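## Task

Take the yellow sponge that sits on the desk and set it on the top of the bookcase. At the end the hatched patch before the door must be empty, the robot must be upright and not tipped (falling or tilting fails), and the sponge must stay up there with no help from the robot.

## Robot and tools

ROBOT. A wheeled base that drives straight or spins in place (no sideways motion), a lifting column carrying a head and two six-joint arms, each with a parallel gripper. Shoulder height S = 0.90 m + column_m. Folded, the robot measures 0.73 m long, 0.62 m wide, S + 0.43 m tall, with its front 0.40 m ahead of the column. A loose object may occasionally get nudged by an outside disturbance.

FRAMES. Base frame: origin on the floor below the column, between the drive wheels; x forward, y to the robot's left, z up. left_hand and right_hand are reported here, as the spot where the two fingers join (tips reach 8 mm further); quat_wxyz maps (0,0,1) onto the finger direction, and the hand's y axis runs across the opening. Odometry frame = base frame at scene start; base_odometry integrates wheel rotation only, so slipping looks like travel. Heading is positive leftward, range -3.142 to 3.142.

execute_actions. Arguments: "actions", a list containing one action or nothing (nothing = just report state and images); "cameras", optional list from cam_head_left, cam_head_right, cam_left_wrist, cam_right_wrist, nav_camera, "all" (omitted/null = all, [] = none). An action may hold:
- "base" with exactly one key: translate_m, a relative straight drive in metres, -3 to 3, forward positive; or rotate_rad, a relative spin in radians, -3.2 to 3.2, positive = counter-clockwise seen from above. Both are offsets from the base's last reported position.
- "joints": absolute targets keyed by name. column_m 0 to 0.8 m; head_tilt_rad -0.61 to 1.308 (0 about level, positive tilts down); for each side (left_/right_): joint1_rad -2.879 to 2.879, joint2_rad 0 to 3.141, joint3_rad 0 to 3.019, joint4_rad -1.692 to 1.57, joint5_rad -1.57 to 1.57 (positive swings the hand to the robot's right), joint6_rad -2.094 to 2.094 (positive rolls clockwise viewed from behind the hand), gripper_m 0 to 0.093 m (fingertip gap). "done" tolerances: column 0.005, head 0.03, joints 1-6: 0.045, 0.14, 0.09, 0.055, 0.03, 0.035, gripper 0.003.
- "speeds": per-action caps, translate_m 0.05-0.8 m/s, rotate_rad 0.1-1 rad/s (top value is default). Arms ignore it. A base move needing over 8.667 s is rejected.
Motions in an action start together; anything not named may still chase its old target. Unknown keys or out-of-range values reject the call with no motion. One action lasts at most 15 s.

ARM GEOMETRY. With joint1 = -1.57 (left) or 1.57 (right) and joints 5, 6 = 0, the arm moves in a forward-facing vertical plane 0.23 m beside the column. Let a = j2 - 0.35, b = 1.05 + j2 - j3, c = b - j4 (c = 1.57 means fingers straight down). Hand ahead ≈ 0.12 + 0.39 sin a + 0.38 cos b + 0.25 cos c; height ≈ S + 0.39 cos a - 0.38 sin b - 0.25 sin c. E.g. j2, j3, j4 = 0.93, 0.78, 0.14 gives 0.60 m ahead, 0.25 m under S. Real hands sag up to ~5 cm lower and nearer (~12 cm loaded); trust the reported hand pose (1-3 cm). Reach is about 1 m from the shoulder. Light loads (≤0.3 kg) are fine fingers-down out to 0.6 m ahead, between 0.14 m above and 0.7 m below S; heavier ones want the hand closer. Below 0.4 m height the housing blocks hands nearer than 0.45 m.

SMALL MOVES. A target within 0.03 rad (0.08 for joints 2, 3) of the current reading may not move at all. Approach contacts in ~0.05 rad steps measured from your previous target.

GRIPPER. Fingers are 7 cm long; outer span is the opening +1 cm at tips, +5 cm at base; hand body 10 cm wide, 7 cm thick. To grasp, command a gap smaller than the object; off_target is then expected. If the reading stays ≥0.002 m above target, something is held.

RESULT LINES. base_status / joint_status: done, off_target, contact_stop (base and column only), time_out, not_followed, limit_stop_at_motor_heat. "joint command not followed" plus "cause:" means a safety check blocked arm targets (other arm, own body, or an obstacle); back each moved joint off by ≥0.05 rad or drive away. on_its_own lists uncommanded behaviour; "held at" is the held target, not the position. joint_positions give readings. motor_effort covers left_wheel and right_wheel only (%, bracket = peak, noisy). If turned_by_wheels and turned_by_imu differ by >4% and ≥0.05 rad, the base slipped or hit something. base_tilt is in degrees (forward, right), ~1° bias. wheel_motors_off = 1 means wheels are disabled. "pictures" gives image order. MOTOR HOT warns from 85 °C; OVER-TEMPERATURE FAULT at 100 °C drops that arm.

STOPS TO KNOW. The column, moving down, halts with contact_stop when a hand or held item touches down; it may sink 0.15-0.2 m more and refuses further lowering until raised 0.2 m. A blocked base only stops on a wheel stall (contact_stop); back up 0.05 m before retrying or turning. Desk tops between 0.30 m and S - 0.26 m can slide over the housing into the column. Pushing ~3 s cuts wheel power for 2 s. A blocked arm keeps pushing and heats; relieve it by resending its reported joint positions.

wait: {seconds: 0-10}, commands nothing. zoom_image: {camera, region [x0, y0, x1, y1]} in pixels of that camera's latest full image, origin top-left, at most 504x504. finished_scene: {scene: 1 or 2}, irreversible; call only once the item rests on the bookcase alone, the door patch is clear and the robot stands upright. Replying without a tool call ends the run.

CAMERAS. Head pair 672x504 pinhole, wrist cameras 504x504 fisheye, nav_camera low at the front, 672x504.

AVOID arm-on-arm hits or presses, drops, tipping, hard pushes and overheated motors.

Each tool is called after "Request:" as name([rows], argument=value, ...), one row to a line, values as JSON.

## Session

Request:
execute_actions(actions=[])

Scene clock: 0.00 s.
base_odometry: x=+0.000 y=+0.000 heading=+0.000 (m, m, rad; odometry frame)
turned_by_wheels: +0.000 (rad since the last result)
turned_by_imu: +0.000 (rad since the last result)
base_tilt: forward=+0.2 right=+0.4 (deg)
base_status: not commanded
joint_positions: column_m=+0.556 head_tilt_rad=+0.860 left_joint1_rad=-1.553 left_joint2_rad=+0.862 left_joint3_rad=+0.397 left_joint4_rad=-0.960 left_joint5_rad=+0.005 left_joint6_rad=-0.087 left_gripper_m=+0.095 right_joint1_rad=+1.571 right_joint2_rad=+0.884 right_joint3_rad=+0.407 right_joint4_rad=-0.897 right_joint5_rad=-0.019 right_joint6_rad=-0.025 right_gripper_m=+0.095
joint_status: not commanded
wheel_motors_off: 0
motor_effort: left_wheel=+8 right_wheel=+3 (%)
left_hand: x=+0.1434 y=+0.2273 z=+1.2590 quat_wxyz=(+0.435, +0.048, -0.899, -0.022) (m; base frame)
right_hand: x=+0.1541 y=-0.2222 z=+1.2448 quat_wxyz=(+0.412, +0.007, -0.911, -0.014) (m; base frame)
pictures: cam_head_left, cam_head_right, cam_left_wrist, cam_right_wrist, nav_camera
camera_calibration (this result's frames):
cam_head_left: T_world_to_cam=[[-0.00610646, -0.999862, 0.0154446, 0.0142803], [-0.756615, -0.00547876, -0.653838, 1.05222], [0.653833, -0.0156782, -0.756477, 1.07006], [0, 0, 0, 1]] pos_world=[0.0965758, 0.0368198, 1.49724]
cam_head_right: T_world_to_cam=[[-0.0133404, -0.999539, 0.027267, -0.0852373], [-0.762359, -0.007478, -0.647111, 1.04815], [0.647017, -0.02942, -0.761908, 1.07473], [0, 0, 0, 1]] pos_world=[0.102561, -0.0457416, 1.49943]
cam_left_wrist: T_world_to_cam=[[0.0611374, -0.995342, -0.0745466, 0.310855], [-0.0487396, -0.0775743, 0.995794, -1.22374], [-0.996939, -0.057247, -0.0532553, 0.345471], [0, 0, 0, 1]] pos_world=[0.265764, 0.234253, 1.26016]
cam_right_wrist: T_world_to_cam=[[0.00148026, -0.999914, -0.0130521, -0.204726], [-0.109247, -0.0131357, 0.993928, -1.21954], [-0.994014, -0.0000453634, -0.109257, 0.414341], [0, 0, 0, 1]] pos_world=[0.278932, -0.220709, 1.25473]
Images, in order (width x height): cam_head_left 672x504, cam_head_right 672x504, cam_left_wrist 504x504, cam_right_wrist 504x504, nav_camera 672x504.

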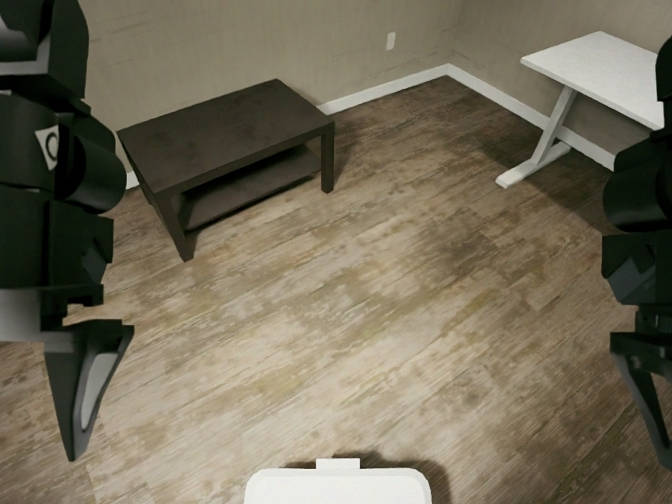

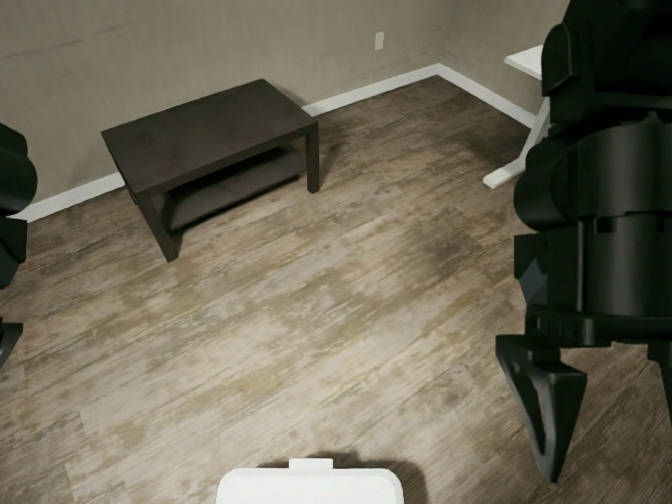

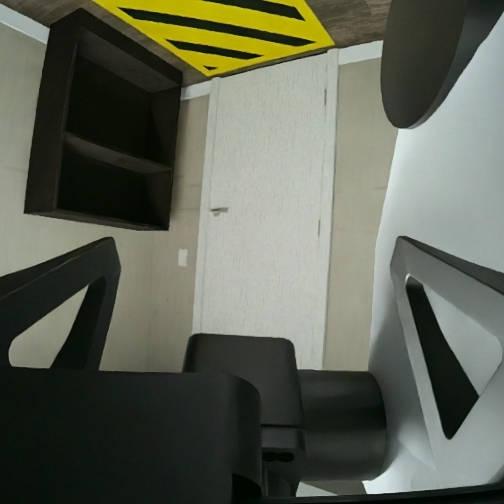

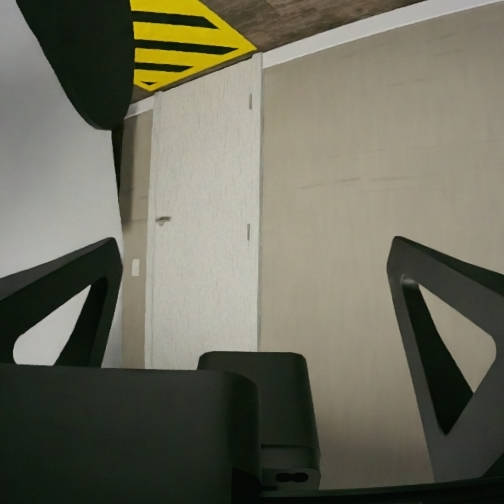

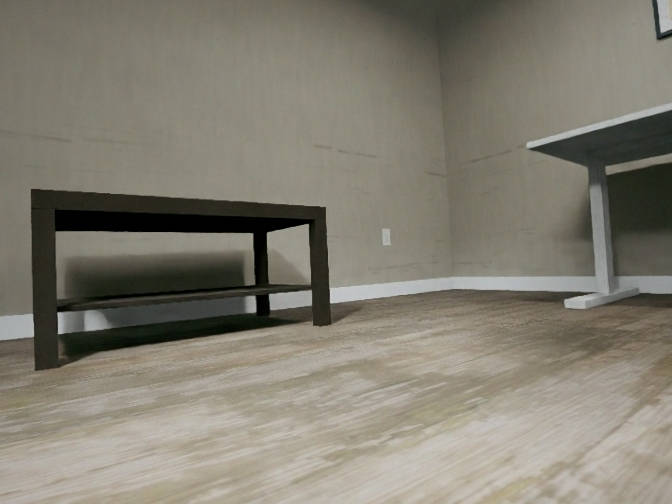

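Request:
execute_actions([
  {"base":{"rotate_rad":-0.9},"joints":{"head_tilt_rad":0.6,"right_joint1_rad":1.57,"right_joint2_rad":1.2,"right_joint3_rad":1.3,"right_joint4_rad":-0.6,"right_joint5_rad":0,"right_joint6_rad":1.57,"column_m":0.4}},
], cameras=["cam_head_left","cam_head_right"])

Scene clock: 8.47 s.
base_odometry: x=+0.000 y=+0.000 heading=-0.899 (m, m, rad; odometry frame)
turned_by_wheels: -0.899 (rad since the last result)
turned_by_imu: -0.887 (rad since the last result)
base_tilt: forward=+0.3 right=+0.4 (deg)
base_status: done
joint_positions: column_m=+0.400 head_tilt_rad=+0.617 left_joint1_rad=-1.553 left_joint2_rad=+0.862 left_joint3_rad=+0.398 left_joint4_rad=-0.960 left_joint5_rad=+0.005 left_joint6_rad=-0.087 left_gripper_m=+0.095 right_joint1_rad=+1.571 right_joint2_rad=+1.196 right_joint3_rad=+1.293 right_joint4_rad=-0.600 right_joint5_rad=-0.002 right_joint6_rad=+1.560 right_gripper_m=+0.095
joint_status: all done
wheel_motors_off: 0
motor_effort: left_wheel=+0(30) right_wheel=-4(29) (%)
left_hand: x=+0.1437 y=+0.2273 z=+1.1032 quat_wxyz=(+0.435, +0.048, -0.899, -0.022) (m; base frame)
right_hand: x=+0.6400 y=-0.2250 z=+0.9995 quat_wxyz=(-0.006, -0.703, -0.711, -0.008) (m; base frame)
pictures: cam_head_left, cam_head_right
camera_calibration (this result's frames):
cam_head_left: T_world_to_cam=[[-0.00963422, -0.999862, 0.0135279, 0.0195173], [-0.577607, -0.00547876, -0.816296, 1.16668], [0.816258, -0.0156782, -0.577475, 0.696077], [0, 0, 0, 1]] pos_world=[0.10589, 0.0368198, 1.35406]
cam_head_right: T_world_to_cam=[[-0.0194938, -0.999539, 0.023269, -0.0751438], [-0.584799, -0.007478, -0.811144, 1.1659], [0.810944, -0.02942, -0.584383, 0.701871], [0, 0, 0, 1]] pos_world=[0.111174, -0.0457416, 1.35762]
Images, in order (width x height): cam_head_left 672x504, cam_head_right 672x504.

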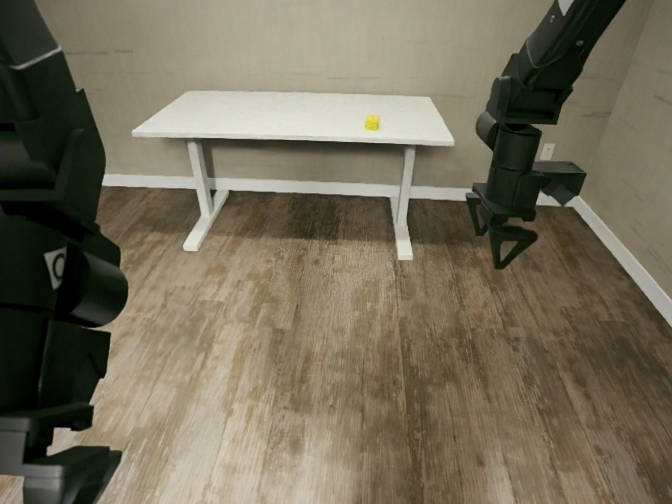

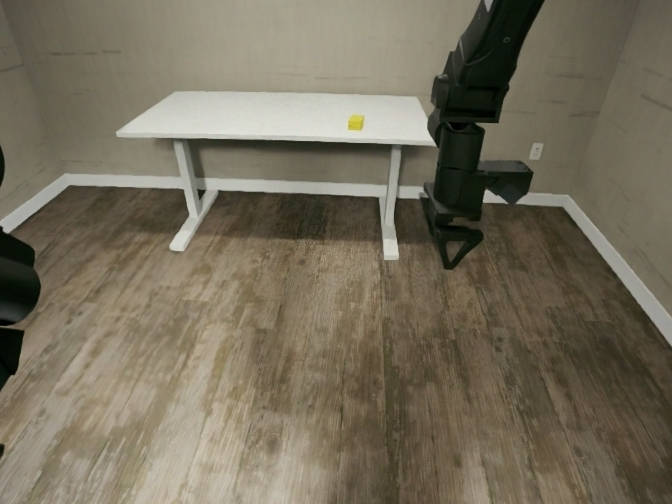

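Request:
execute_actions([
  {"base":{"translate_m":1.3},"joints":{"head_tilt_rad":0.85,"column_m":0.3}},
], cameras=["cam_head_left","cam_head_right","cam_right_wrist"])

Scene clock: 22.03 s.
base_odometry: x=+0.809 y=-1.018 heading=-0.899 (m, m, rad; odometry frame)
turned_by_wheels: +0.000 (rad since the last result)
turned_by_imu: +0.002 (rad since the last result)
base_tilt: forward=+0.2 right=+0.4 (deg)
base_status: done
joint_positions: column_m=+0.300 head_tilt_rad=+0.852 left_joint1_rad=-1.553 left_joint2_rad=+0.862 left_joint3_rad=+0.399 left_joint4_rad=-0.960 left_joint5_rad=+0.005 left_joint6_rad=-0.087 left_gripper_m=+0.095 right_joint1_rad=+1.571 right_joint2_rad=+1.196 right_joint3_rad=+1.293 right_joint4_rad=-0.600 right_joint5_rad=-0.002 right_joint6_rad=+1.560 right_gripper_m=+0.095
joint_status: all done
wheel_motors_off: 0
motor_effort: left_wheel=-1(48) right_wheel=+0(31) (%)
left_hand: x=+0.1443 y=+0.2273 z=+1.0030 quat_wxyz=(+0.434, +0.048, -0.899, -0.022) (m; base frame)
right_hand: x=+0.6400 y=-0.2250 z=+0.8995 quat_wxyz=(-0.006, -0.703, -0.711, -0.008) (m; base frame)
pictures: cam_head_left, cam_head_right, cam_right_wrist
camera_calibration (this result's frames):
cam_head_left: T_world_to_cam=[[-0.00622763, -0.999862, 0.0153961, 0.0182977], [-0.751453, -0.00547876, -0.659763, 0.892408], [0.659757, -0.0156782, -0.751316, 0.869704], [0, 0, 0, 1]] pos_world=[0.0969239, 0.0368198, 1.24192]
cam_head_right: T_world_to_cam=[[-0.0135543, -0.999539, 0.0271613, -0.0781189], [-0.757251, -0.007478, -0.653081, 0.890112], [0.652984, -0.02942, -0.7568, 0.87305], [0, 0, 0, 1]] pos_world=[0.102892, -0.0457416, 1.24416]
cam_right_wrist: T_world_to_cam=[[-0.999956, 0.00312081, -0.0088281, 0.650123], [-0.00253223, 0.817559, 0.57584, -0.328615], [0.00901457, 0.575837, -0.817515, 0.984292], [0, 0, 0, 1]] pos_world=[0.640389, -0.300158, 0.999642]
Images, in order (width x height): cam_head_left 672x504, cam_head_right 672x504, cam_right_wrist 504x504.

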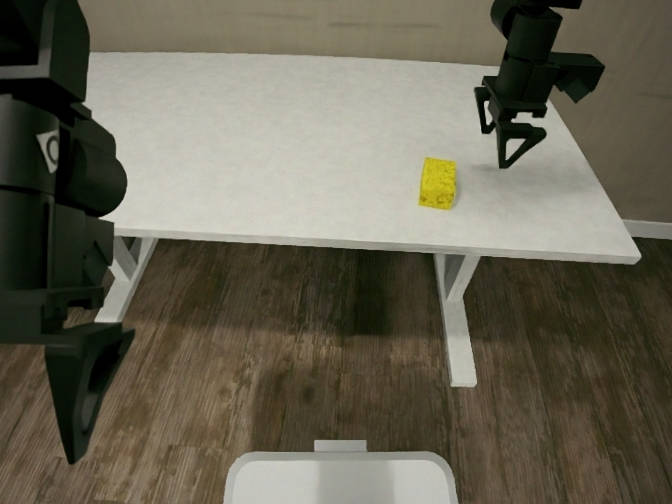

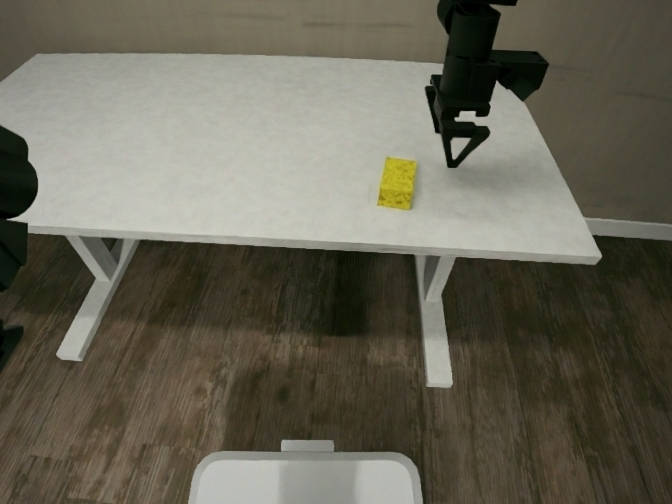

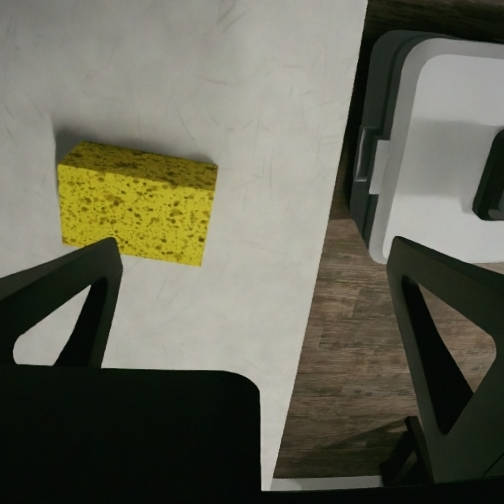

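Request:
execute_actions([
  {"base":{"rotate_rad":0.075},"joints":{"right_joint6_rad":0}},
], cameras=[])

Request:
execute_actions([
  {"base":{"translate_m":0.09},"joints":{"column_m":0.2}},
], cameras=["cam_head_left","cam_right_wrist"])

Scene clock: 34.93 s.
base_odometry: x=+0.809 y=-1.018 heading=-0.826 (m, m, rad; odometry frame)
turned_by_wheels: +0.074 (rad since the last result)
turned_by_imu: +0.072 (rad since the last result)
base_tilt: forward=+0.1 right=+0.3 (deg)
base_status: done
joint_positions: column_m=+0.300 head_tilt_rad=+0.852 left_joint1_rad=-1.553 left_joint2_rad=+0.862 left_joint3_rad=+0.398 left_joint4_rad=-0.960 left_joint5_rad=+0.005 left_joint6_rad=-0.087 left_gripper_m=+0.095 right_joint1_rad=+1.571 right_joint2_rad=+1.196 right_joint3_rad=+1.293 right_joint4_rad=-0.600 right_joint5_rad=-0.002 right_joint6_rad=+0.010 right_gripper_m=+0.095
joint_status: all done
wheel_motors_off: 0
motor_effort: left_wheel=-4(35) right_wheel=+1(24) (%)
left_hand: x=+0.1439 y=+0.2273 z=+1.0031 quat_wxyz=(+0.435, +0.048, -0.899, -0.022) (m; base frame)
right_hand: x=+0.6400 y=-0.2248 z=+0.8995 quat_wxyz=(-0.010, -0.005, -1.000, -0.001) (m; base frame)
pictures: none
No camera images: the call's "cameras" was empty. Leave "cameras" out to get every camera's image.

Scene clock: 36.80 s.
base_odometry: x=+0.870 y=-1.084 heading=-0.825 (m, m, rad; odometry frame)
turned_by_wheels: +0.000 (rad since the last result)
turned_by_imu: +0.000 (rad since the last result)
base_tilt: forward=+0.2 right=+0.4 (deg)
base_status: done
joint_positions: column_m=+0.200 head_tilt_rad=+0.852 left_joint1_rad=-1.553 left_joint2_rad=+0.862 left_joint3_rad=+0.398 left_joint4_rad=-0.960 left_joint5_rad=+0.005 left_joint6_rad=-0.087 left_gripper_m=+0.095 right_joint1_rad=+1.571 right_joint2_rad=+1.196 right_joint3_rad=+1.294 right_joint4_rad=-0.600 right_joint5_rad=-0.002 right_joint6_rad=+0.010 right_gripper_m=+0.095
joint_status: all done
wheel_motors_off: 0
motor_effort: left_wheel=+2(40) right_wheel=+0(28) (%)
left_hand: x=+0.1441 y=+0.2273 z=+0.9031 quat_wxyz=(+0.434, +0.048, -0.899, -0.022) (m; base frame)
right_hand: x=+0.6402 y=-0.2248 z=+0.7995 quat_wxyz=(-0.010, -0.005, -1.000, -0.001) (m; base frame)
pictures: cam_head_left, cam_right_wrist
camera_calibration (this result's frames):
cam_head_left: T_world_to_cam=[[-0.0062257, -0.999862, 0.0153969, 0.0198362], [-0.751536, -0.00547876, -0.659669, 0.826324], [0.659663, -0.0156782, -0.751398, 0.794675], [0, 0, 0, 1]] pos_world=[0.0969184, 0.0368198, 1.14191]
cam_right_wrist: T_world_to_cam=[[-0.024379, -0.999669, 0.00827435, -0.214244], [-0.830219, 0.024856, 0.556883, 0.0956346], [-0.556904, 0.00670672, -0.83055, 1.1473], [0, 0, 0, 1]] pos_world=[0.713112, -0.224245, 0.901406]
Images, in order (width x height): cam_head_left 672x504, cam_right_wrist 504x504.

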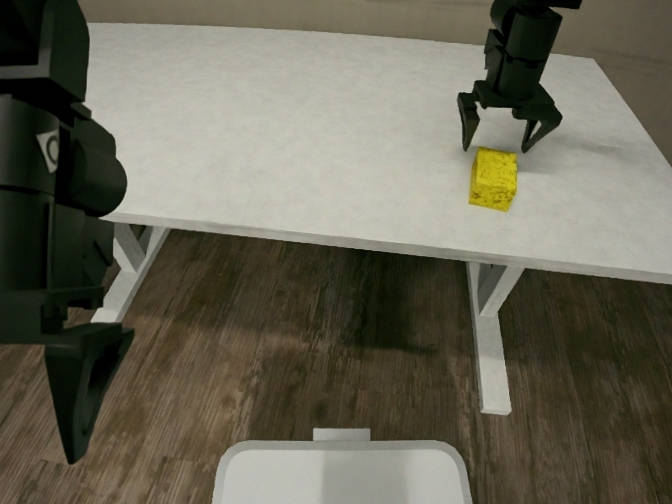

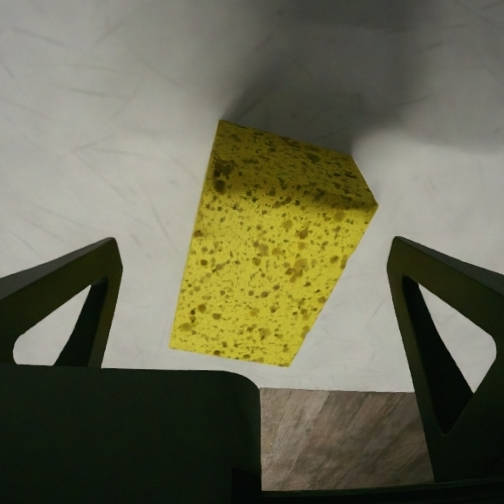

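Centred.

Request:
execute_actions([
  {"joints":{"column_m":0.145}},
], cameras=[])

Request:
execute_actions([
  {"joints":{"right_gripper_m":0.02}},
], cameras=["cam_right_wrist"])

Request:
execute_actions([
  {"joints":{"column_m":0.6,"head_tilt_rad":0.2},"base":{"translate_m":-0.7},"speeds":{"translate_m":0.3}},
], cameras=["cam_right_wrist"])

Request:
execute_actions([
  {"base":{"rotate_rad":-2.3}},
], cameras=["cam_head_left","nav_camera"])

Scene clock: 45.03 s.
base_odometry: x=+0.870 y=-1.084 heading=-0.825 (m, m, rad; odometry frame)
turned_by_wheels: +0.000 (rad since the last result)
turned_by_imu: -0.001 (rad since the last result)
base_tilt: forward=+0.2 right=+0.3 (deg)
base_status: not commanded
joint_positions: column_m=+0.145 head_tilt_rad=+0.852 left_joint1_rad=-1.553 left_joint2_rad=+0.862 left_joint3_rad=+0.398 left_joint4_rad=-0.960 left_joint5_rad=+0.005 left_joint6_rad=-0.087 left_gripper_m=+0.095 right_joint1_rad=+1.571 right_joint2_rad=+1.196 right_joint3_rad=+1.294 right_joint4_rad=-0.600 right_joint5_rad=-0.002 right_joint6_rad=+0.010 right_gripper_m=+0.095
joint_status: all done
wheel_motors_off: 0
motor_effort: left_wheel=+0(2) right_wheel=-1(1) (%)
left_hand: x=+0.1441 y=+0.2273 z=+0.8481 quat_wxyz=(+0.434, +0.048, -0.899, -0.022) (m; base frame)
right_hand: x=+0.6402 y=-0.2248 z=+0.7446 quat_wxyz=(-0.010, -0.005, -1.000, -0.001) (m; base frame)
pictures: none
No camera images: the call's "cameras" was empty. Leave "cameras" out to get every camera's image.

Scene clock: 45.70 s.
base_odometry: x=+0.870 y=-1.084 heading=-0.825 (m, m, rad; odometry frame)
turned_by_wheels: +0.000 (rad since the last result)
turned_by_imu: +0.000 (rad since the last result)
base_tilt: forward=+0.2 right=+0.3 (deg)
base_status: not commanded
joint_positions: column_m=+0.145 head_tilt_rad=+0.852 left_joint1_rad=-1.553 left_joint2_rad=+0.862 left_joint3_rad=+0.398 left_joint4_rad=-0.960 left_joint5_rad=+0.005 left_joint6_rad=-0.087 left_gripper_m=+0.095 right_joint1_rad=+1.571 right_joint2_rad=+1.196 right_joint3_rad=+1.294 right_joint4_rad=-0.600 right_joint5_rad=-0.002 right_joint6_rad=+0.010 right_gripper_m=+0.062
joint_status: right_gripper_m off_target (ended at +0.062, target +0.020)
wheel_motors_off: 0
motor_effort: left_wheel=+4(2) right_wheel=-2(0) (%)
left_hand: x=+0.1441 y=+0.2273 z=+0.8481 quat_wxyz=(+0.434, +0.048, -0.899, -0.022) (m; base frame)
right_hand: x=+0.6402 y=-0.2248 z=+0.7446 quat_wxyz=(-0.010, -0.005, -1.000, -0.001) (m; base frame)
pictures: cam_right_wrist
camera_calibration (this result's frames):
cam_right_wrist: T_world_to_cam=[[-0.024379, -0.999669, 0.00827435, -0.213789], [-0.830219, 0.024856, 0.556883, 0.126252], [-0.556904, 0.00670672, -0.83055, 1.10164], [0, 0, 0, 1]] pos_world=[0.713112, -0.224245, 0.846427]
Images, in order (width x height): cam_right_wrist 504x504.

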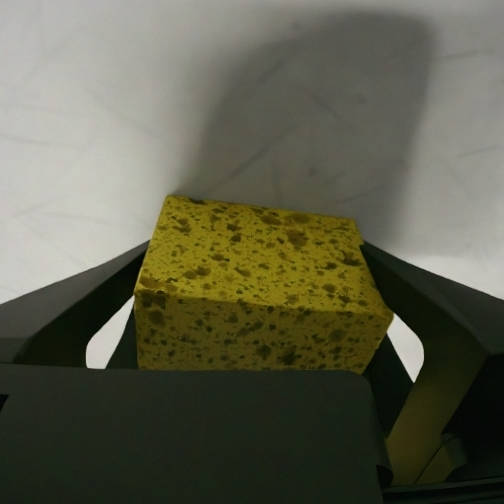

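Scene clock: 52.23 s.
base_odometry: x=+0.395 y=-0.570 heading=-0.825 (m, m, rad; odometry frame)
turned_by_wheels: +0.000 (rad since the last result)
turned_by_imu: -0.003 (rad since the last result)
base_tilt: forward=+0.2 right=+0.3 (deg)
base_status: done
joint_positions: column_m=+0.600 head_tilt_rad=+0.219 left_joint1_rad=-1.553 left_joint2_rad=+0.861 left_joint3_rad=+0.396 left_joint4_rad=-0.960 left_joint5_rad=+0.005 left_joint6_rad=-0.087 left_gripper_m=+0.095 right_joint1_rad=+1.571 right_joint2_rad=+1.196 right_joint3_rad=+1.294 right_joint4_rad=-0.600 right_joint5_rad=-0.002 right_joint6_rad=+0.010 right_gripper_m=+0.062
joint_status: all done
wheel_motors_off: 0
motor_effort: left_wheel=+1(47) right_wheel=-1(27) (%)
left_hand: x=+0.1427 y=+0.2272 z=+1.3034 quat_wxyz=(+0.435, +0.048, -0.899, -0.022) (m; base frame)
right_hand: x=+0.6402 y=-0.2248 z=+1.1994 quat_wxyz=(-0.010, -0.005, -1.000, -0.001) (m; base frame)
pictures: cam_right_wrist
camera_calibration (this result's frames):
cam_right_wrist: T_world_to_cam=[[-0.024379, -0.999669, 0.00827435, -0.217552], [-0.830219, 0.024856, 0.556883, -0.127036], [-0.556904, 0.00670672, -0.83055, 1.4794], [0, 0, 0, 1]] pos_world=[0.713112, -0.224245, 1.30126]
Images, in order (width x height): cam_right_wrist 504x504.

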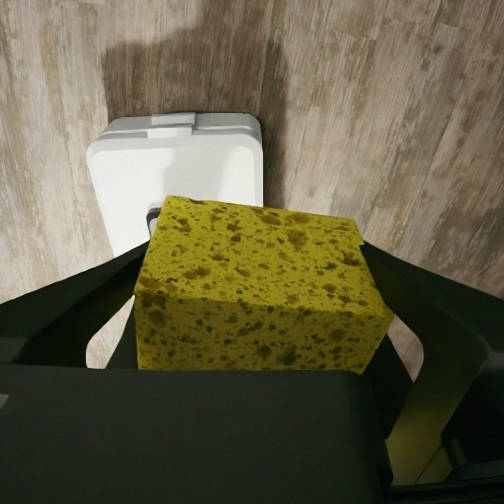

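Scene clock: 55.87 s.
base_odometry: x=+0.395 y=-0.570 heading=-3.124 (m, m, rad; odometry frame)
turned_by_wheels: -2.299 (rad since the last result)
turned_by_imu: -2.265 (rad since the last result)
base_tilt: forward=+0.3 right=+0.3 (deg)
base_status: done
joint_positions: column_m=+0.600 head_tilt_rad=+0.219 left_joint1_rad=-1.553 left_joint2_rad=+0.861 left_joint3_rad=+0.397 left_joint4_rad=-0.960 left_joint5_rad=+0.005 left_joint6_rad=-0.087 left_gripper_m=+0.095 right_joint1_rad=+1.571 right_joint2_rad=+1.196 right_joint3_rad=+1.294 right_joint4_rad=-0.600 right_joint5_rad=-0.002 right_joint6_rad=+0.010 right_gripper_m=+0.062
joint_status: not commanded
wheel_motors_off: 0
motor_effort: left_wheel=+3(37) right_wheel=-1(26) (%)
left_hand: x=+0.1435 y=+0.2273 z=+1.3031 quat_wxyz=(+0.435, +0.048, -0.899, -0.022) (m; base frame)
right_hand: x=+0.6402 y=-0.2252 z=+1.1994 quat_wxyz=(-0.010, -0.005, -1.000, -0.001) (m; base frame)
pictures: cam_head_left, nav_camera
camera_calibration (this result's frames):
cam_head_left: T_world_to_cam=[[-0.0141274, -0.999862, 0.00873151, 0.0246454], [-0.215734, -0.00547876, -0.976437, 1.56566], [0.97635, -0.0156782, -0.215627, 0.229614], [0, 0, 0, 1]] pos_world=[0.113931, 0.0368198, 1.57807]
Images, in order (width x height): cam_head_left 672x504, nav_camera 672x504.

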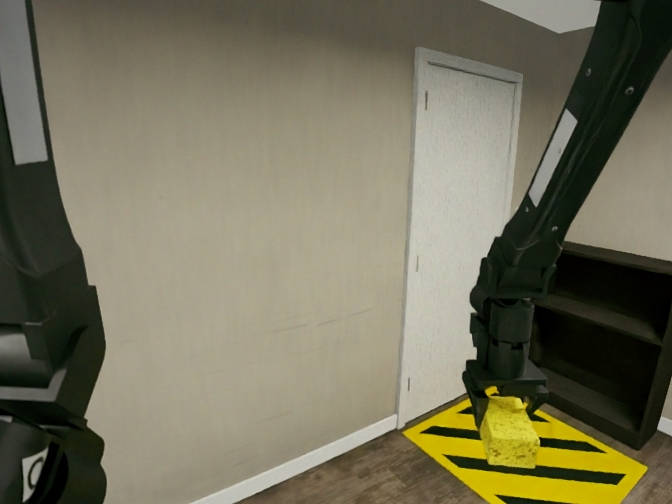

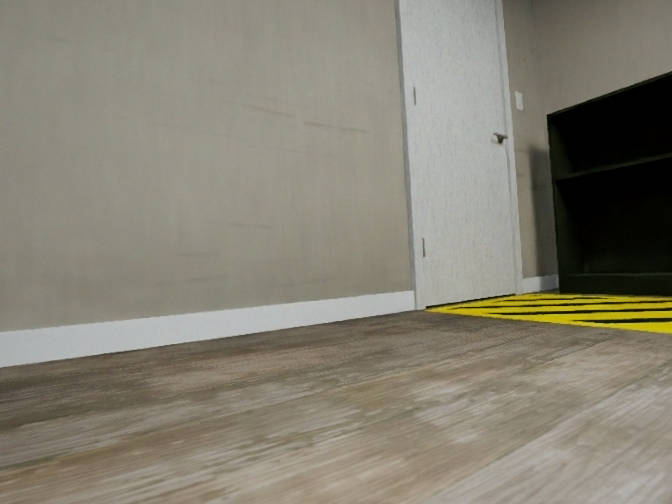

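Request:
execute_actions([
  {"base":{"rotate_rad":-0.65},"joints":{"head_tilt_rad":0.45}},
], cameras=["cam_head_left","nav_camera"])

Scene clock: 61.67 s.
base_odometry: x=+0.395 y=-0.570 heading=+2.510 (m, m, rad; odometry frame)
turned_by_wheels: -0.649 (rad since the last result)
turned_by_imu: -0.641 (rad since the last result)
base_tilt: forward=+0.2 right=+0.3 (deg)
base_status: done
joint_positions: column_m=+0.600 head_tilt_rad=+0.454 left_joint1_rad=-1.553 left_joint2_rad=+0.861 left_joint3_rad=+0.397 left_joint4_rad=-0.960 left_joint5_rad=+0.005 left_joint6_rad=-0.087 left_gripper_m=+0.095 right_joint1_rad=+1.570 right_joint2_rad=+1.196 right_joint3_rad=+1.294 right_joint4_rad=-0.600 right_joint5_rad=-0.002 right_joint6_rad=+0.010 right_gripper_m=+0.062
joint_status: all done
wheel_motors_off: 0
motor_effort: left_wheel=+0(28) right_wheel=-2(26) (%)
left_hand: x=+0.1435 y=+0.2273 z=+1.3031 quat_wxyz=(+0.435, +0.048, -0.899, -0.022) (m; base frame)
right_hand: x=+0.6402 y=-0.2257 z=+1.1994 quat_wxyz=(-0.010, -0.005, -1.000, -0.001) (m; base frame)
pictures: cam_head_left, nav_camera
camera_calibration (this result's frames):
cam_head_left: T_world_to_cam=[[-0.0117046, -0.999862, 0.0117824, 0.0196859], [-0.43727, -0.00547876, -0.899313, 1.45443], [0.899254, -0.0156782, -0.437146, 0.584774], [0, 0, 0, 1]] pos_world=[0.110349, 0.0368198, 1.56339]
Images, in order (width x height): cam_head_left 672x504, nav_camera 672x504.

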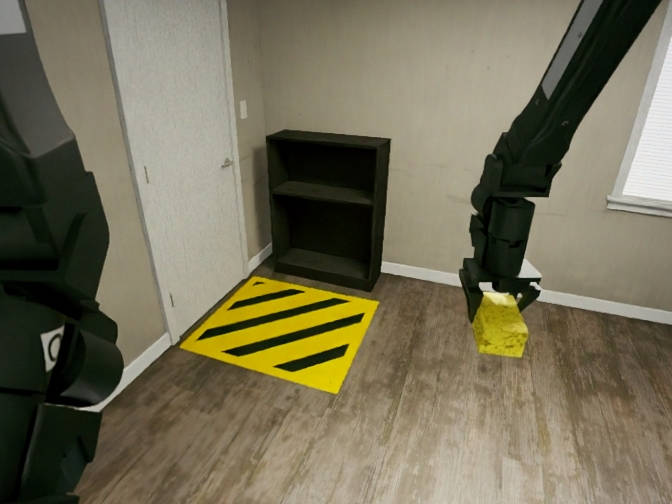

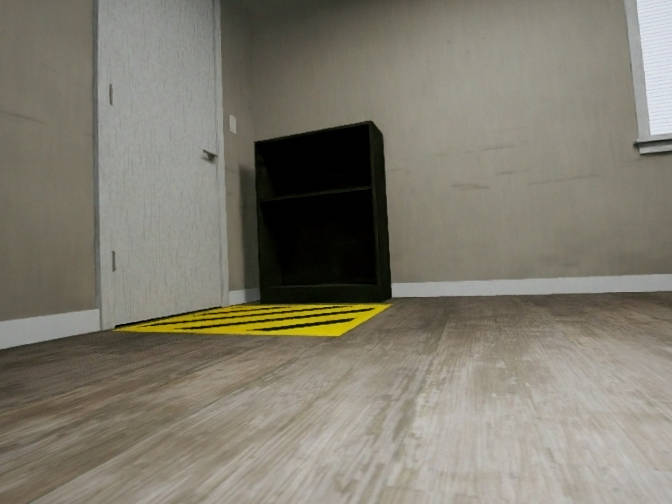

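Request:
execute_actions([
  {"base":{"rotate_rad":0.318}},
], cameras=[])

Request:
execute_actions([
  {"base":{"translate_m":1.665},"speeds":{"translate_m":0.6}},
], cameras=[])

Request:
execute_actions([
  {"base":{"rotate_rad":-0.675},"joints":{"head_tilt_rad":0.6}},
], cameras=["cam_head_left","nav_camera"])

Scene clock: 76.43 s.
base_odometry: x=+0.395 y=-0.570 heading=+2.827 (m, m, rad; odometry frame)
turned_by_wheels: +0.317 (rad since the last result)
turned_by_imu: +0.312 (rad since the last result)
base_tilt: forward=+0.4 right=+0.4 (deg)
base_status: done
joint_positions: column_m=+0.600 head_tilt_rad=+0.454 left_joint1_rad=-1.553 left_joint2_rad=+0.861 left_joint3_rad=+0.397 left_joint4_rad=-0.960 left_joint5_rad=+0.005 left_joint6_rad=-0.087 left_gripper_m=+0.095 right_joint1_rad=+1.570 right_joint2_rad=+1.196 right_joint3_rad=+1.294 right_joint4_rad=-0.600 right_joint5_rad=-0.002 right_joint6_rad=+0.010 right_gripper_m=+0.062
joint_status: not commanded
wheel_motors_off: 0
motor_effort: left_wheel=-4(24) right_wheel=+2(22) (%)
left_hand: x=+0.1435 y=+0.2273 z=+1.3031 quat_wxyz=(+0.435, +0.048, -0.899, -0.022) (m; base frame)
right_hand: x=+0.6402 y=-0.2255 z=+1.1994 quat_wxyz=(-0.010, -0.005, -1.000, -0.001) (m; base frame)
pictures: none
No camera images: the call's "cameras" was empty. Leave "cameras" out to get every camera's image.

Scene clock: 80.93 s.
base_odometry: x=-1.188 y=-0.054 heading=+2.826 (m, m, rad; odometry frame)
turned_by_wheels: -0.001 (rad since the last result)
turned_by_imu: +0.003 (rad since the last result)
base_tilt: forward=+0.3 right=+0.3 (deg)
base_status: done
joint_positions: column_m=+0.600 head_tilt_rad=+0.455 left_joint1_rad=-1.553 left_joint2_rad=+0.861 left_joint3_rad=+0.398 left_joint4_rad=-0.960 left_joint5_rad=+0.005 left_joint6_rad=-0.087 left_gripper_m=+0.095 right_joint1_rad=+1.570 right_joint2_rad=+1.196 right_joint3_rad=+1.294 right_joint4_rad=-0.600 right_joint5_rad=-0.002 right_joint6_rad=+0.010 right_gripper_m=+0.062
joint_status: not commanded
wheel_motors_off: 0
motor_effort: left_wheel=-2(33) right_wheel=+1(41) (%)
left_hand: x=+0.1437 y=+0.2273 z=+1.3031 quat_wxyz=(+0.435, +0.048, -0.899, -0.022) (m; base frame)
right_hand: x=+0.6402 y=-0.2255 z=+1.1994 quat_wxyz=(-0.010, -0.005, -1.000, -0.001) (m; base frame)
pictures: none
No camera images: the call's "cameras" was empty. Leave "cameras" out to get every camera's image.

Scene clock: 82.87 s.
base_odometry: x=-1.188 y=-0.054 heading=+2.152 (m, m, rad; odometry frame)
turned_by_wheels: -0.674 (rad since the last result)
turned_by_imu: -0.664 (rad since the last result)
base_tilt: forward=+0.3 right=+0.3 (deg)
base_status: done
joint_positions: column_m=+0.600 head_tilt_rad=+0.603 left_joint1_rad=-1.553 left_joint2_rad=+0.861 left_joint3_rad=+0.397 left_joint4_rad=-0.960 left_joint5_rad=+0.005 left_joint6_rad=-0.087 left_gripper_m=+0.095 right_joint1_rad=+1.569 right_joint2_rad=+1.196 right_joint3_rad=+1.294 right_joint4_rad=-0.600 right_joint5_rad=-0.002 right_joint6_rad=+0.010 right_gripper_m=+0.062
joint_status: all done
wheel_motors_off: 0
motor_effort: left_wheel=+1(27) right_wheel=-1(33) (%)
left_hand: x=+0.1435 y=+0.2273 z=+1.3031 quat_wxyz=(+0.435, +0.048, -0.899, -0.022) (m; base frame)
right_hand: x=+0.6402 y=-0.2259 z=+1.1994 quat_wxyz=(-0.010, -0.005, -1.000, +0.000) (m; base frame)
pictures: cam_head_left, nav_camera
camera_calibration (this result's frames):
cam_head_left: T_world_to_cam=[[-0.00982566, -0.999862, 0.0133895, 0.0170432], [-0.565938, -0.00547876, -0.82443, 1.34211], [0.824389, -0.0156782, -0.565806, 0.792558], [0, 0, 0, 1]] pos_world=[0.10634, 0.0368198, 1.55468]
Images, in order (width x height): cam_head_left 672x504, nav_camera 672x504.

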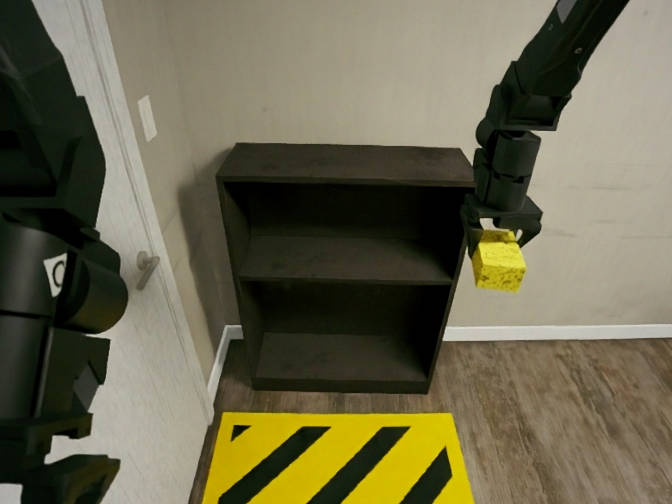

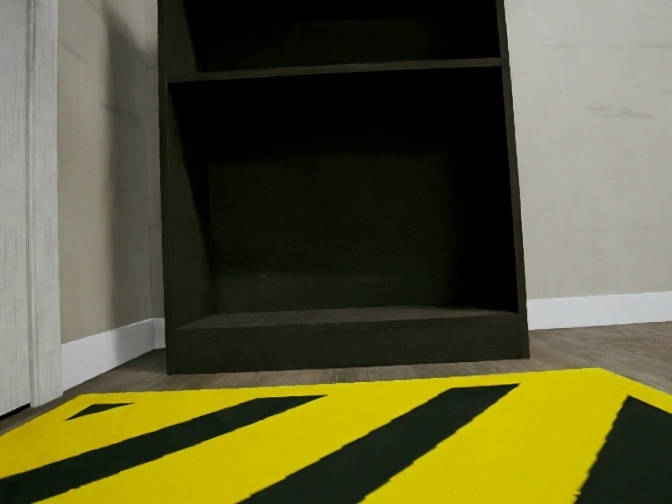

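Request:
execute_actions([
  {"base":{"translate_m":0.6},"speeds":{"translate_m":0.4},"joints":{"head_tilt_rad":0.75}},
], cameras=["cam_head_left","cam_right_wrist"])

Scene clock: 94.53 s.
base_odometry: x=-1.517 y=+0.448 heading=+2.151 (m, m, rad; odometry frame)
turned_by_wheels: +0.000 (rad since the last result)
turned_by_imu: +0.000 (rad since the last result)
base_tilt: forward=+0.3 right=+0.2 (deg)
base_status: done
joint_positions: column_m=+0.600 head_tilt_rad=+0.753 left_joint1_rad=-1.553 left_joint2_rad=+0.861 left_joint3_rad=+0.397 left_joint4_rad=-0.960 left_joint5_rad=+0.005 left_joint6_rad=-0.087 left_gripper_m=+0.095 right_joint1_rad=+1.569 right_joint2_rad=+1.196 right_joint3_rad=+1.294 right_joint4_rad=-0.600 right_joint5_rad=-0.002 right_joint6_rad=+0.010 right_gripper_m=+0.062
joint_status: all done
wheel_motors_off: 0
motor_effort: left_wheel=+0(43) right_wheel=-1(31) (%)
left_hand: x=+0.1435 y=+0.2273 z=+1.3031 quat_wxyz=(+0.435, +0.048, -0.899, -0.022) (m; base frame)
right_hand: x=+0.6402 y=-0.2259 z=+1.1994 quat_wxyz=(-0.010, -0.005, -1.000, +0.000) (m; base frame)
pictures: cam_head_left, cam_right_wrist
camera_calibration (this result's frames):
cam_head_left: T_world_to_cam=[[-0.0077239, -0.999862, 0.0147025, 0.0148558], [-0.682313, -0.00547876, -0.731039, 1.19982], [0.731019, -0.0156782, -0.682177, 0.981778], [0, 0, 0, 1]] pos_world=[0.101068, 0.0368198, 1.54664]
cam_right_wrist: T_world_to_cam=[[-0.024959, -0.999635, 0.0103147, -0.22072], [-0.830204, 0.0264743, 0.55683, -0.12659], [-0.5569, 0.00533456, -0.830562, 1.47911], [0, 0, 0, 1]] pos_world=[0.713112, -0.225179, 1.30126]
Images, in order (width x height): cam_head_left 672x504, cam_right_wrist 504x504.

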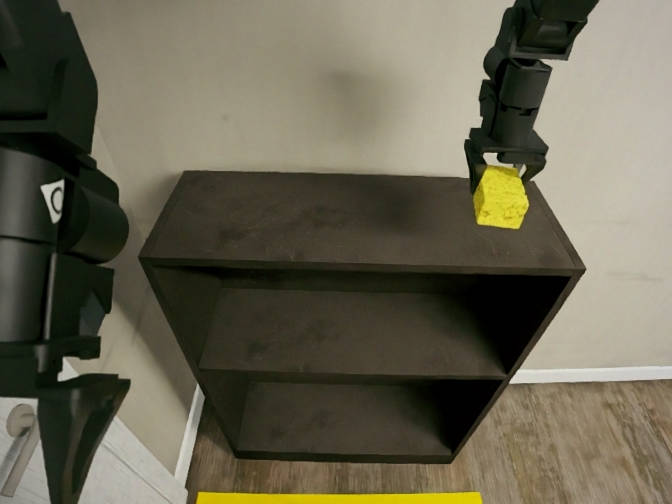

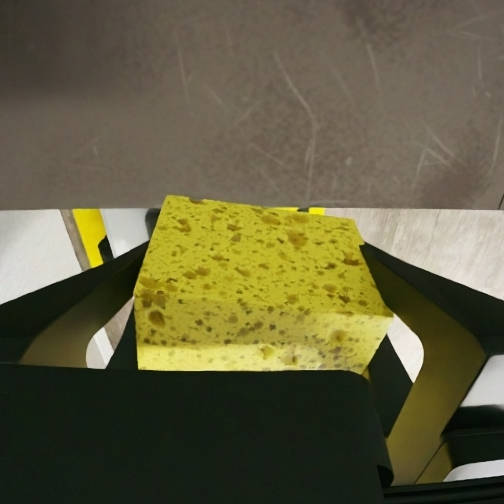

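Request:
execute_actions([
  {"base":{"translate_m":0.13},"speeds":{"translate_m":0.2},"joints":{"column_m":0.62}},
], cameras=[])

Request:
execute_actions([
  {"joints":{"column_m":0.49}},
], cameras=["cam_head_left","cam_right_wrist"])

Scene clock: 104.10 s.
base_odometry: x=-1.589 y=+0.557 heading=+2.152 (m, m, rad; odometry frame)
turned_by_wheels: +0.000 (rad since the last result)
turned_by_imu: -0.001 (rad since the last result)
base_tilt: forward=+0.3 right=+0.4 (deg)
base_status: done
joint_positions: column_m=+0.620 head_tilt_rad=+0.753 left_joint1_rad=-1.553 left_joint2_rad=+0.861 left_joint3_rad=+0.397 left_joint4_rad=-0.960 left_joint5_rad=+0.005 left_joint6_rad=-0.087 left_gripper_m=+0.095 right_joint1_rad=+1.569 right_joint2_rad=+1.196 right_joint3_rad=+1.294 right_joint4_rad=-0.600 right_joint5_rad=-0.002 right_joint6_rad=+0.010 right_gripper_m=+0.062
joint_status: all done
wheel_motors_off: 0
motor_effort: left_wheel=+1(27) right_wheel=+0(22) (%)
left_hand: x=+0.1433 y=+0.2273 z=+1.3232 quat_wxyz=(+0.435, +0.048, -0.899, -0.022) (m; base frame)
right_hand: x=+0.6402 y=-0.2259 z=+1.2194 quat_wxyz=(-0.010, -0.005, -1.000, +0.000) (m; base frame)
pictures: none
No camera images: the call's "cameras" was empty. Leave "cameras" out to get every camera's image.

Scene clock: 106.37 s.
base_odometry: x=-1.589 y=+0.557 heading=+2.152 (m, m, rad; odometry frame)
turned_by_wheels: +0.000 (rad since the last result)
turned_by_imu: -0.001 (rad since the last result)
base_tilt: forward=+0.3 right=+0.4 (deg)
base_status: not commanded
joint_positions: column_m=+0.490 head_tilt_rad=+0.753 left_joint1_rad=-1.553 left_joint2_rad=+0.861 left_joint3_rad=+0.397 left_joint4_rad=-0.960 left_joint5_rad=+0.005 left_joint6_rad=-0.087 left_gripper_m=+0.095 right_joint1_rad=+1.569 right_joint2_rad=+1.196 right_joint3_rad=+1.294 right_joint4_rad=-0.600 right_joint5_rad=-0.002 right_joint6_rad=+0.010 right_gripper_m=+0.062
joint_status: all done
wheel_motors_off: 0
motor_effort: left_wheel=-1(1) right_wheel=-1(0) (%)
left_hand: x=+0.1433 y=+0.2273 z=+1.1934 quat_wxyz=(+0.435, +0.048, -0.899, -0.022) (m; base frame)
right_hand: x=+0.6402 y=-0.2259 z=+1.0896 quat_wxyz=(-0.010, -0.005, -1.000, +0.000) (m; base frame)
pictures: cam_head_left, cam_right_wrist
camera_calibration (this result's frames):
cam_head_left: T_world_to_cam=[[-0.00771787, -0.999862, 0.0147057, 0.0164656], [-0.682613, -0.00547876, -0.730759, 1.11913], [0.730739, -0.0156782, -0.682477, 0.907314], [0, 0, 0, 1]] pos_world=[0.101052, 0.0368198, 1.43679]
cam_right_wrist: T_world_to_cam=[[-0.024959, -0.999635, 0.0103147, -0.219588], [-0.830204, 0.0264743, 0.55683, -0.0654349], [-0.5569, 0.00533456, -0.830562, 1.38789], [0, 0, 0, 1]] pos_world=[0.713112, -0.225179, 1.19143]
Images, in order (width x height): cam_head_left 672x504, cam_right_wrist 504x504.

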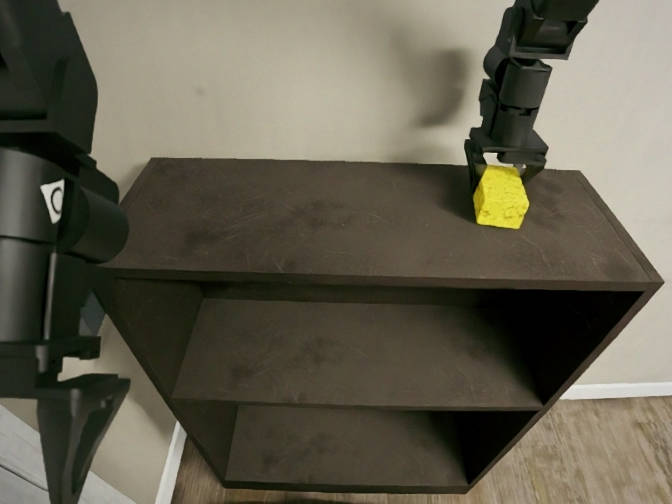

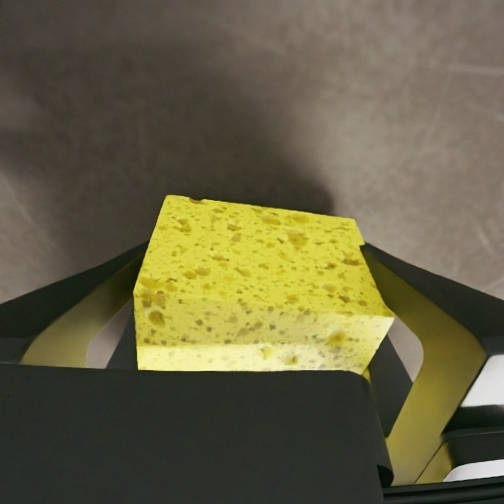

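Request:
execute_actions([
  {"joints":{"column_m":0.482}},
], cameras=[])

Request:
execute_actions([
  {"joints":{"right_gripper_m":0.093}},
], cameras=[])

Request:
execute_actions([
  {"joints":{"column_m":0.6}},
], cameras=[])

Request:
execute_actions([
  {"base":{"translate_m":-1.8},"joints":{"head_tilt_rad":0.5},"speeds":{"translate_m":0.6}},
], cameras=["cam_head_left"])

Scene clock: 119.90 s.
base_odometry: x=-1.589 y=+0.557 heading=+2.152 (m, m, rad; odometry frame)
turned_by_wheels: +0.000 (rad since the last result)
turned_by_imu: -0.001 (rad since the last result)
base_tilt: forward=+0.2 right=+0.4 (deg)
base_status: not commanded
joint_positions: column_m=+0.482 head_tilt_rad=+0.753 left_joint1_rad=-1.553 left_joint2_rad=+0.861 left_joint3_rad=+0.397 left_joint4_rad=-0.960 left_joint5_rad=+0.005 left_joint6_rad=-0.087 left_gripper_m=+0.095 right_joint1_rad=+1.569 right_joint2_rad=+1.192 right_joint3_rad=+1.294 right_joint4_rad=-0.602 right_joint5_rad=-0.002 right_joint6_rad=+0.010 right_gripper_m=+0.062
joint_status: all done
wheel_motors_off: 0
motor_effort: left_wheel=+1(1) right_wheel=-1(1) (%)
left_hand: x=+0.1433 y=+0.2273 z=+1.1854 quat_wxyz=(+0.435, +0.048, -0.899, -0.022) (m; base frame)
right_hand: x=+0.6412 y=-0.2259 z=+1.0839 quat_wxyz=(-0.012, -0.005, -1.000, +0.000) (m; base frame)
pictures: none
No camera images: the call's "cameras" was empty. Leave "cameras" out to get every camera's image.

Scene clock: 120.60 s.
base_odometry: x=-1.589 y=+0.557 heading=+2.152 (m, m, rad; odometry frame)
turned_by_wheels: +0.000 (rad since the last result)
turned_by_imu: +0.000 (rad since the last result)
base_tilt: forward=+0.2 right=+0.4 (deg)
base_status: not commanded
joint_positions: column_m=+0.482 head_tilt_rad=+0.753 left_joint1_rad=-1.553 left_joint2_rad=+0.861 left_joint3_rad=+0.397 left_joint4_rad=-0.960 left_joint5_rad=+0.005 left_joint6_rad=-0.087 left_gripper_m=+0.095 right_joint1_rad=+1.569 right_joint2_rad=+1.192 right_joint3_rad=+1.294 right_joint4_rad=-0.602 right_joint5_rad=-0.002 right_joint6_rad=+0.010 right_gripper_m=+0.093
joint_status: all done
wheel_motors_off: 0
motor_effort: left_wheel=+0(1) right_wheel=-1(1) (%)
left_hand: x=+0.1433 y=+0.2273 z=+1.1854 quat_wxyz=(+0.435, +0.048, -0.899, -0.022) (m; base frame)
right_hand: x=+0.6411 y=-0.2259 z=+1.0837 quat_wxyz=(-0.012, -0.005, -1.000, +0.000) (m; base frame)
pictures: none
No camera images: the call's "cameras" was empty. Leave "cameras" out to get every camera's image.

Scene clock: 122.73 s.
base_odometry: x=-1.589 y=+0.557 heading=+2.152 (m, m, rad; odometry frame)
turned_by_wheels: +0.000 (rad since the last result)
turned_by_imu: +0.000 (rad since the last result)
base_tilt: forward=+0.3 right=+0.3 (deg)
base_status: not commanded
joint_positions: column_m=+0.600 head_tilt_rad=+0.753 left_joint1_rad=-1.553 left_joint2_rad=+0.861 left_joint3_rad=+0.397 left_joint4_rad=-0.960 left_joint5_rad=+0.005 left_joint6_rad=-0.087 left_gripper_m=+0.095 right_joint1_rad=+1.569 right_joint2_rad=+1.192 right_joint3_rad=+1.294 right_joint4_rad=-0.602 right_joint5_rad=-0.002 right_joint6_rad=+0.010 right_gripper_m=+0.093
joint_status: all done
wheel_motors_off: 0
motor_effort: left_wheel=-3(0) right_wheel=+0(0) (%)
left_hand: x=+0.1433 y=+0.2273 z=+1.3032 quat_wxyz=(+0.435, +0.048, -0.899, -0.022) (m; base frame)
right_hand: x=+0.6411 y=-0.2259 z=+1.2016 quat_wxyz=(-0.012, -0.005, -1.000, +0.000) (m; base frame)
pictures: none
No camera images: the call's "cameras" was empty. Leave "cameras" out to get every camera's image.

Scene clock: 127.53 s.
base_odometry: x=-0.601 y=-0.948 heading=+2.153 (m, m, rad; odometry frame)
turned_by_wheels: +0.001 (rad since the last result)
turned_by_imu: -0.005 (rad since the last result)
base_tilt: forward=+0.3 right=+0.4 (deg)
base_status: done
joint_positions: column_m=+0.600 head_tilt_rad=+0.518 left_joint1_rad=-1.553 left_joint2_rad=+0.861 left_joint3_rad=+0.395 left_joint4_rad=-0.960 left_joint5_rad=+0.005 left_joint6_rad=-0.087 left_gripper_m=+0.095 right_joint1_rad=+1.569 right_joint2_rad=+1.192 right_joint3_rad=+1.294 right_joint4_rad=-0.602 right_joint5_rad=-0.002 right_joint6_rad=+0.010 right_gripper_m=+0.093
joint_status: all done
wheel_motors_off: 0
motor_effort: left_wheel=+3(28) right_wheel=-1(26) (%)
left_hand: x=+0.1425 y=+0.2272 z=+1.3035 quat_wxyz=(+0.436, +0.048, -0.899, -0.022) (m; base frame)
right_hand: x=+0.6411 y=-0.2259 z=+1.2016 quat_wxyz=(-0.012, -0.005, -1.000, +0.000) (m; base frame)
pictures: cam_head_left
camera_calibration (this result's frames):
cam_head_left: T_world_to_cam=[[-0.0109321, -0.999862, 0.0125025, 0.0185053], [-0.493542, -0.00547876, -0.869705, 1.41029], [0.869653, -0.0156782, -0.493414, 0.67549], [0, 0, 0, 1]] pos_world=[0.108797, 0.0368198, 1.5596]
Images, in order (width x height): cam_head_left 672x504.

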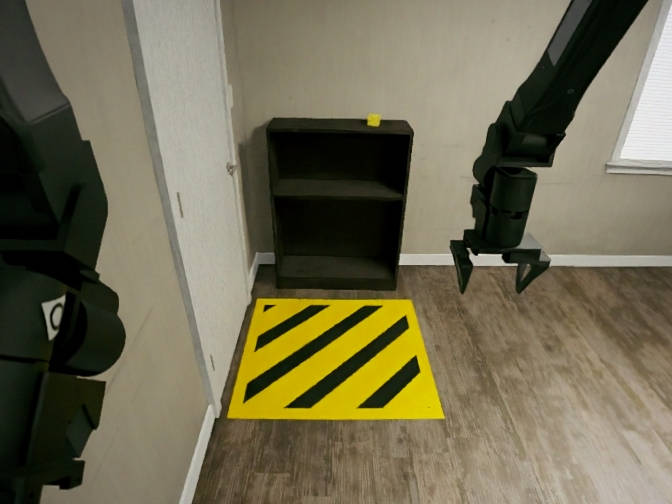

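Request:
finished_scene(scene=2)

The scene is finished: the task was done.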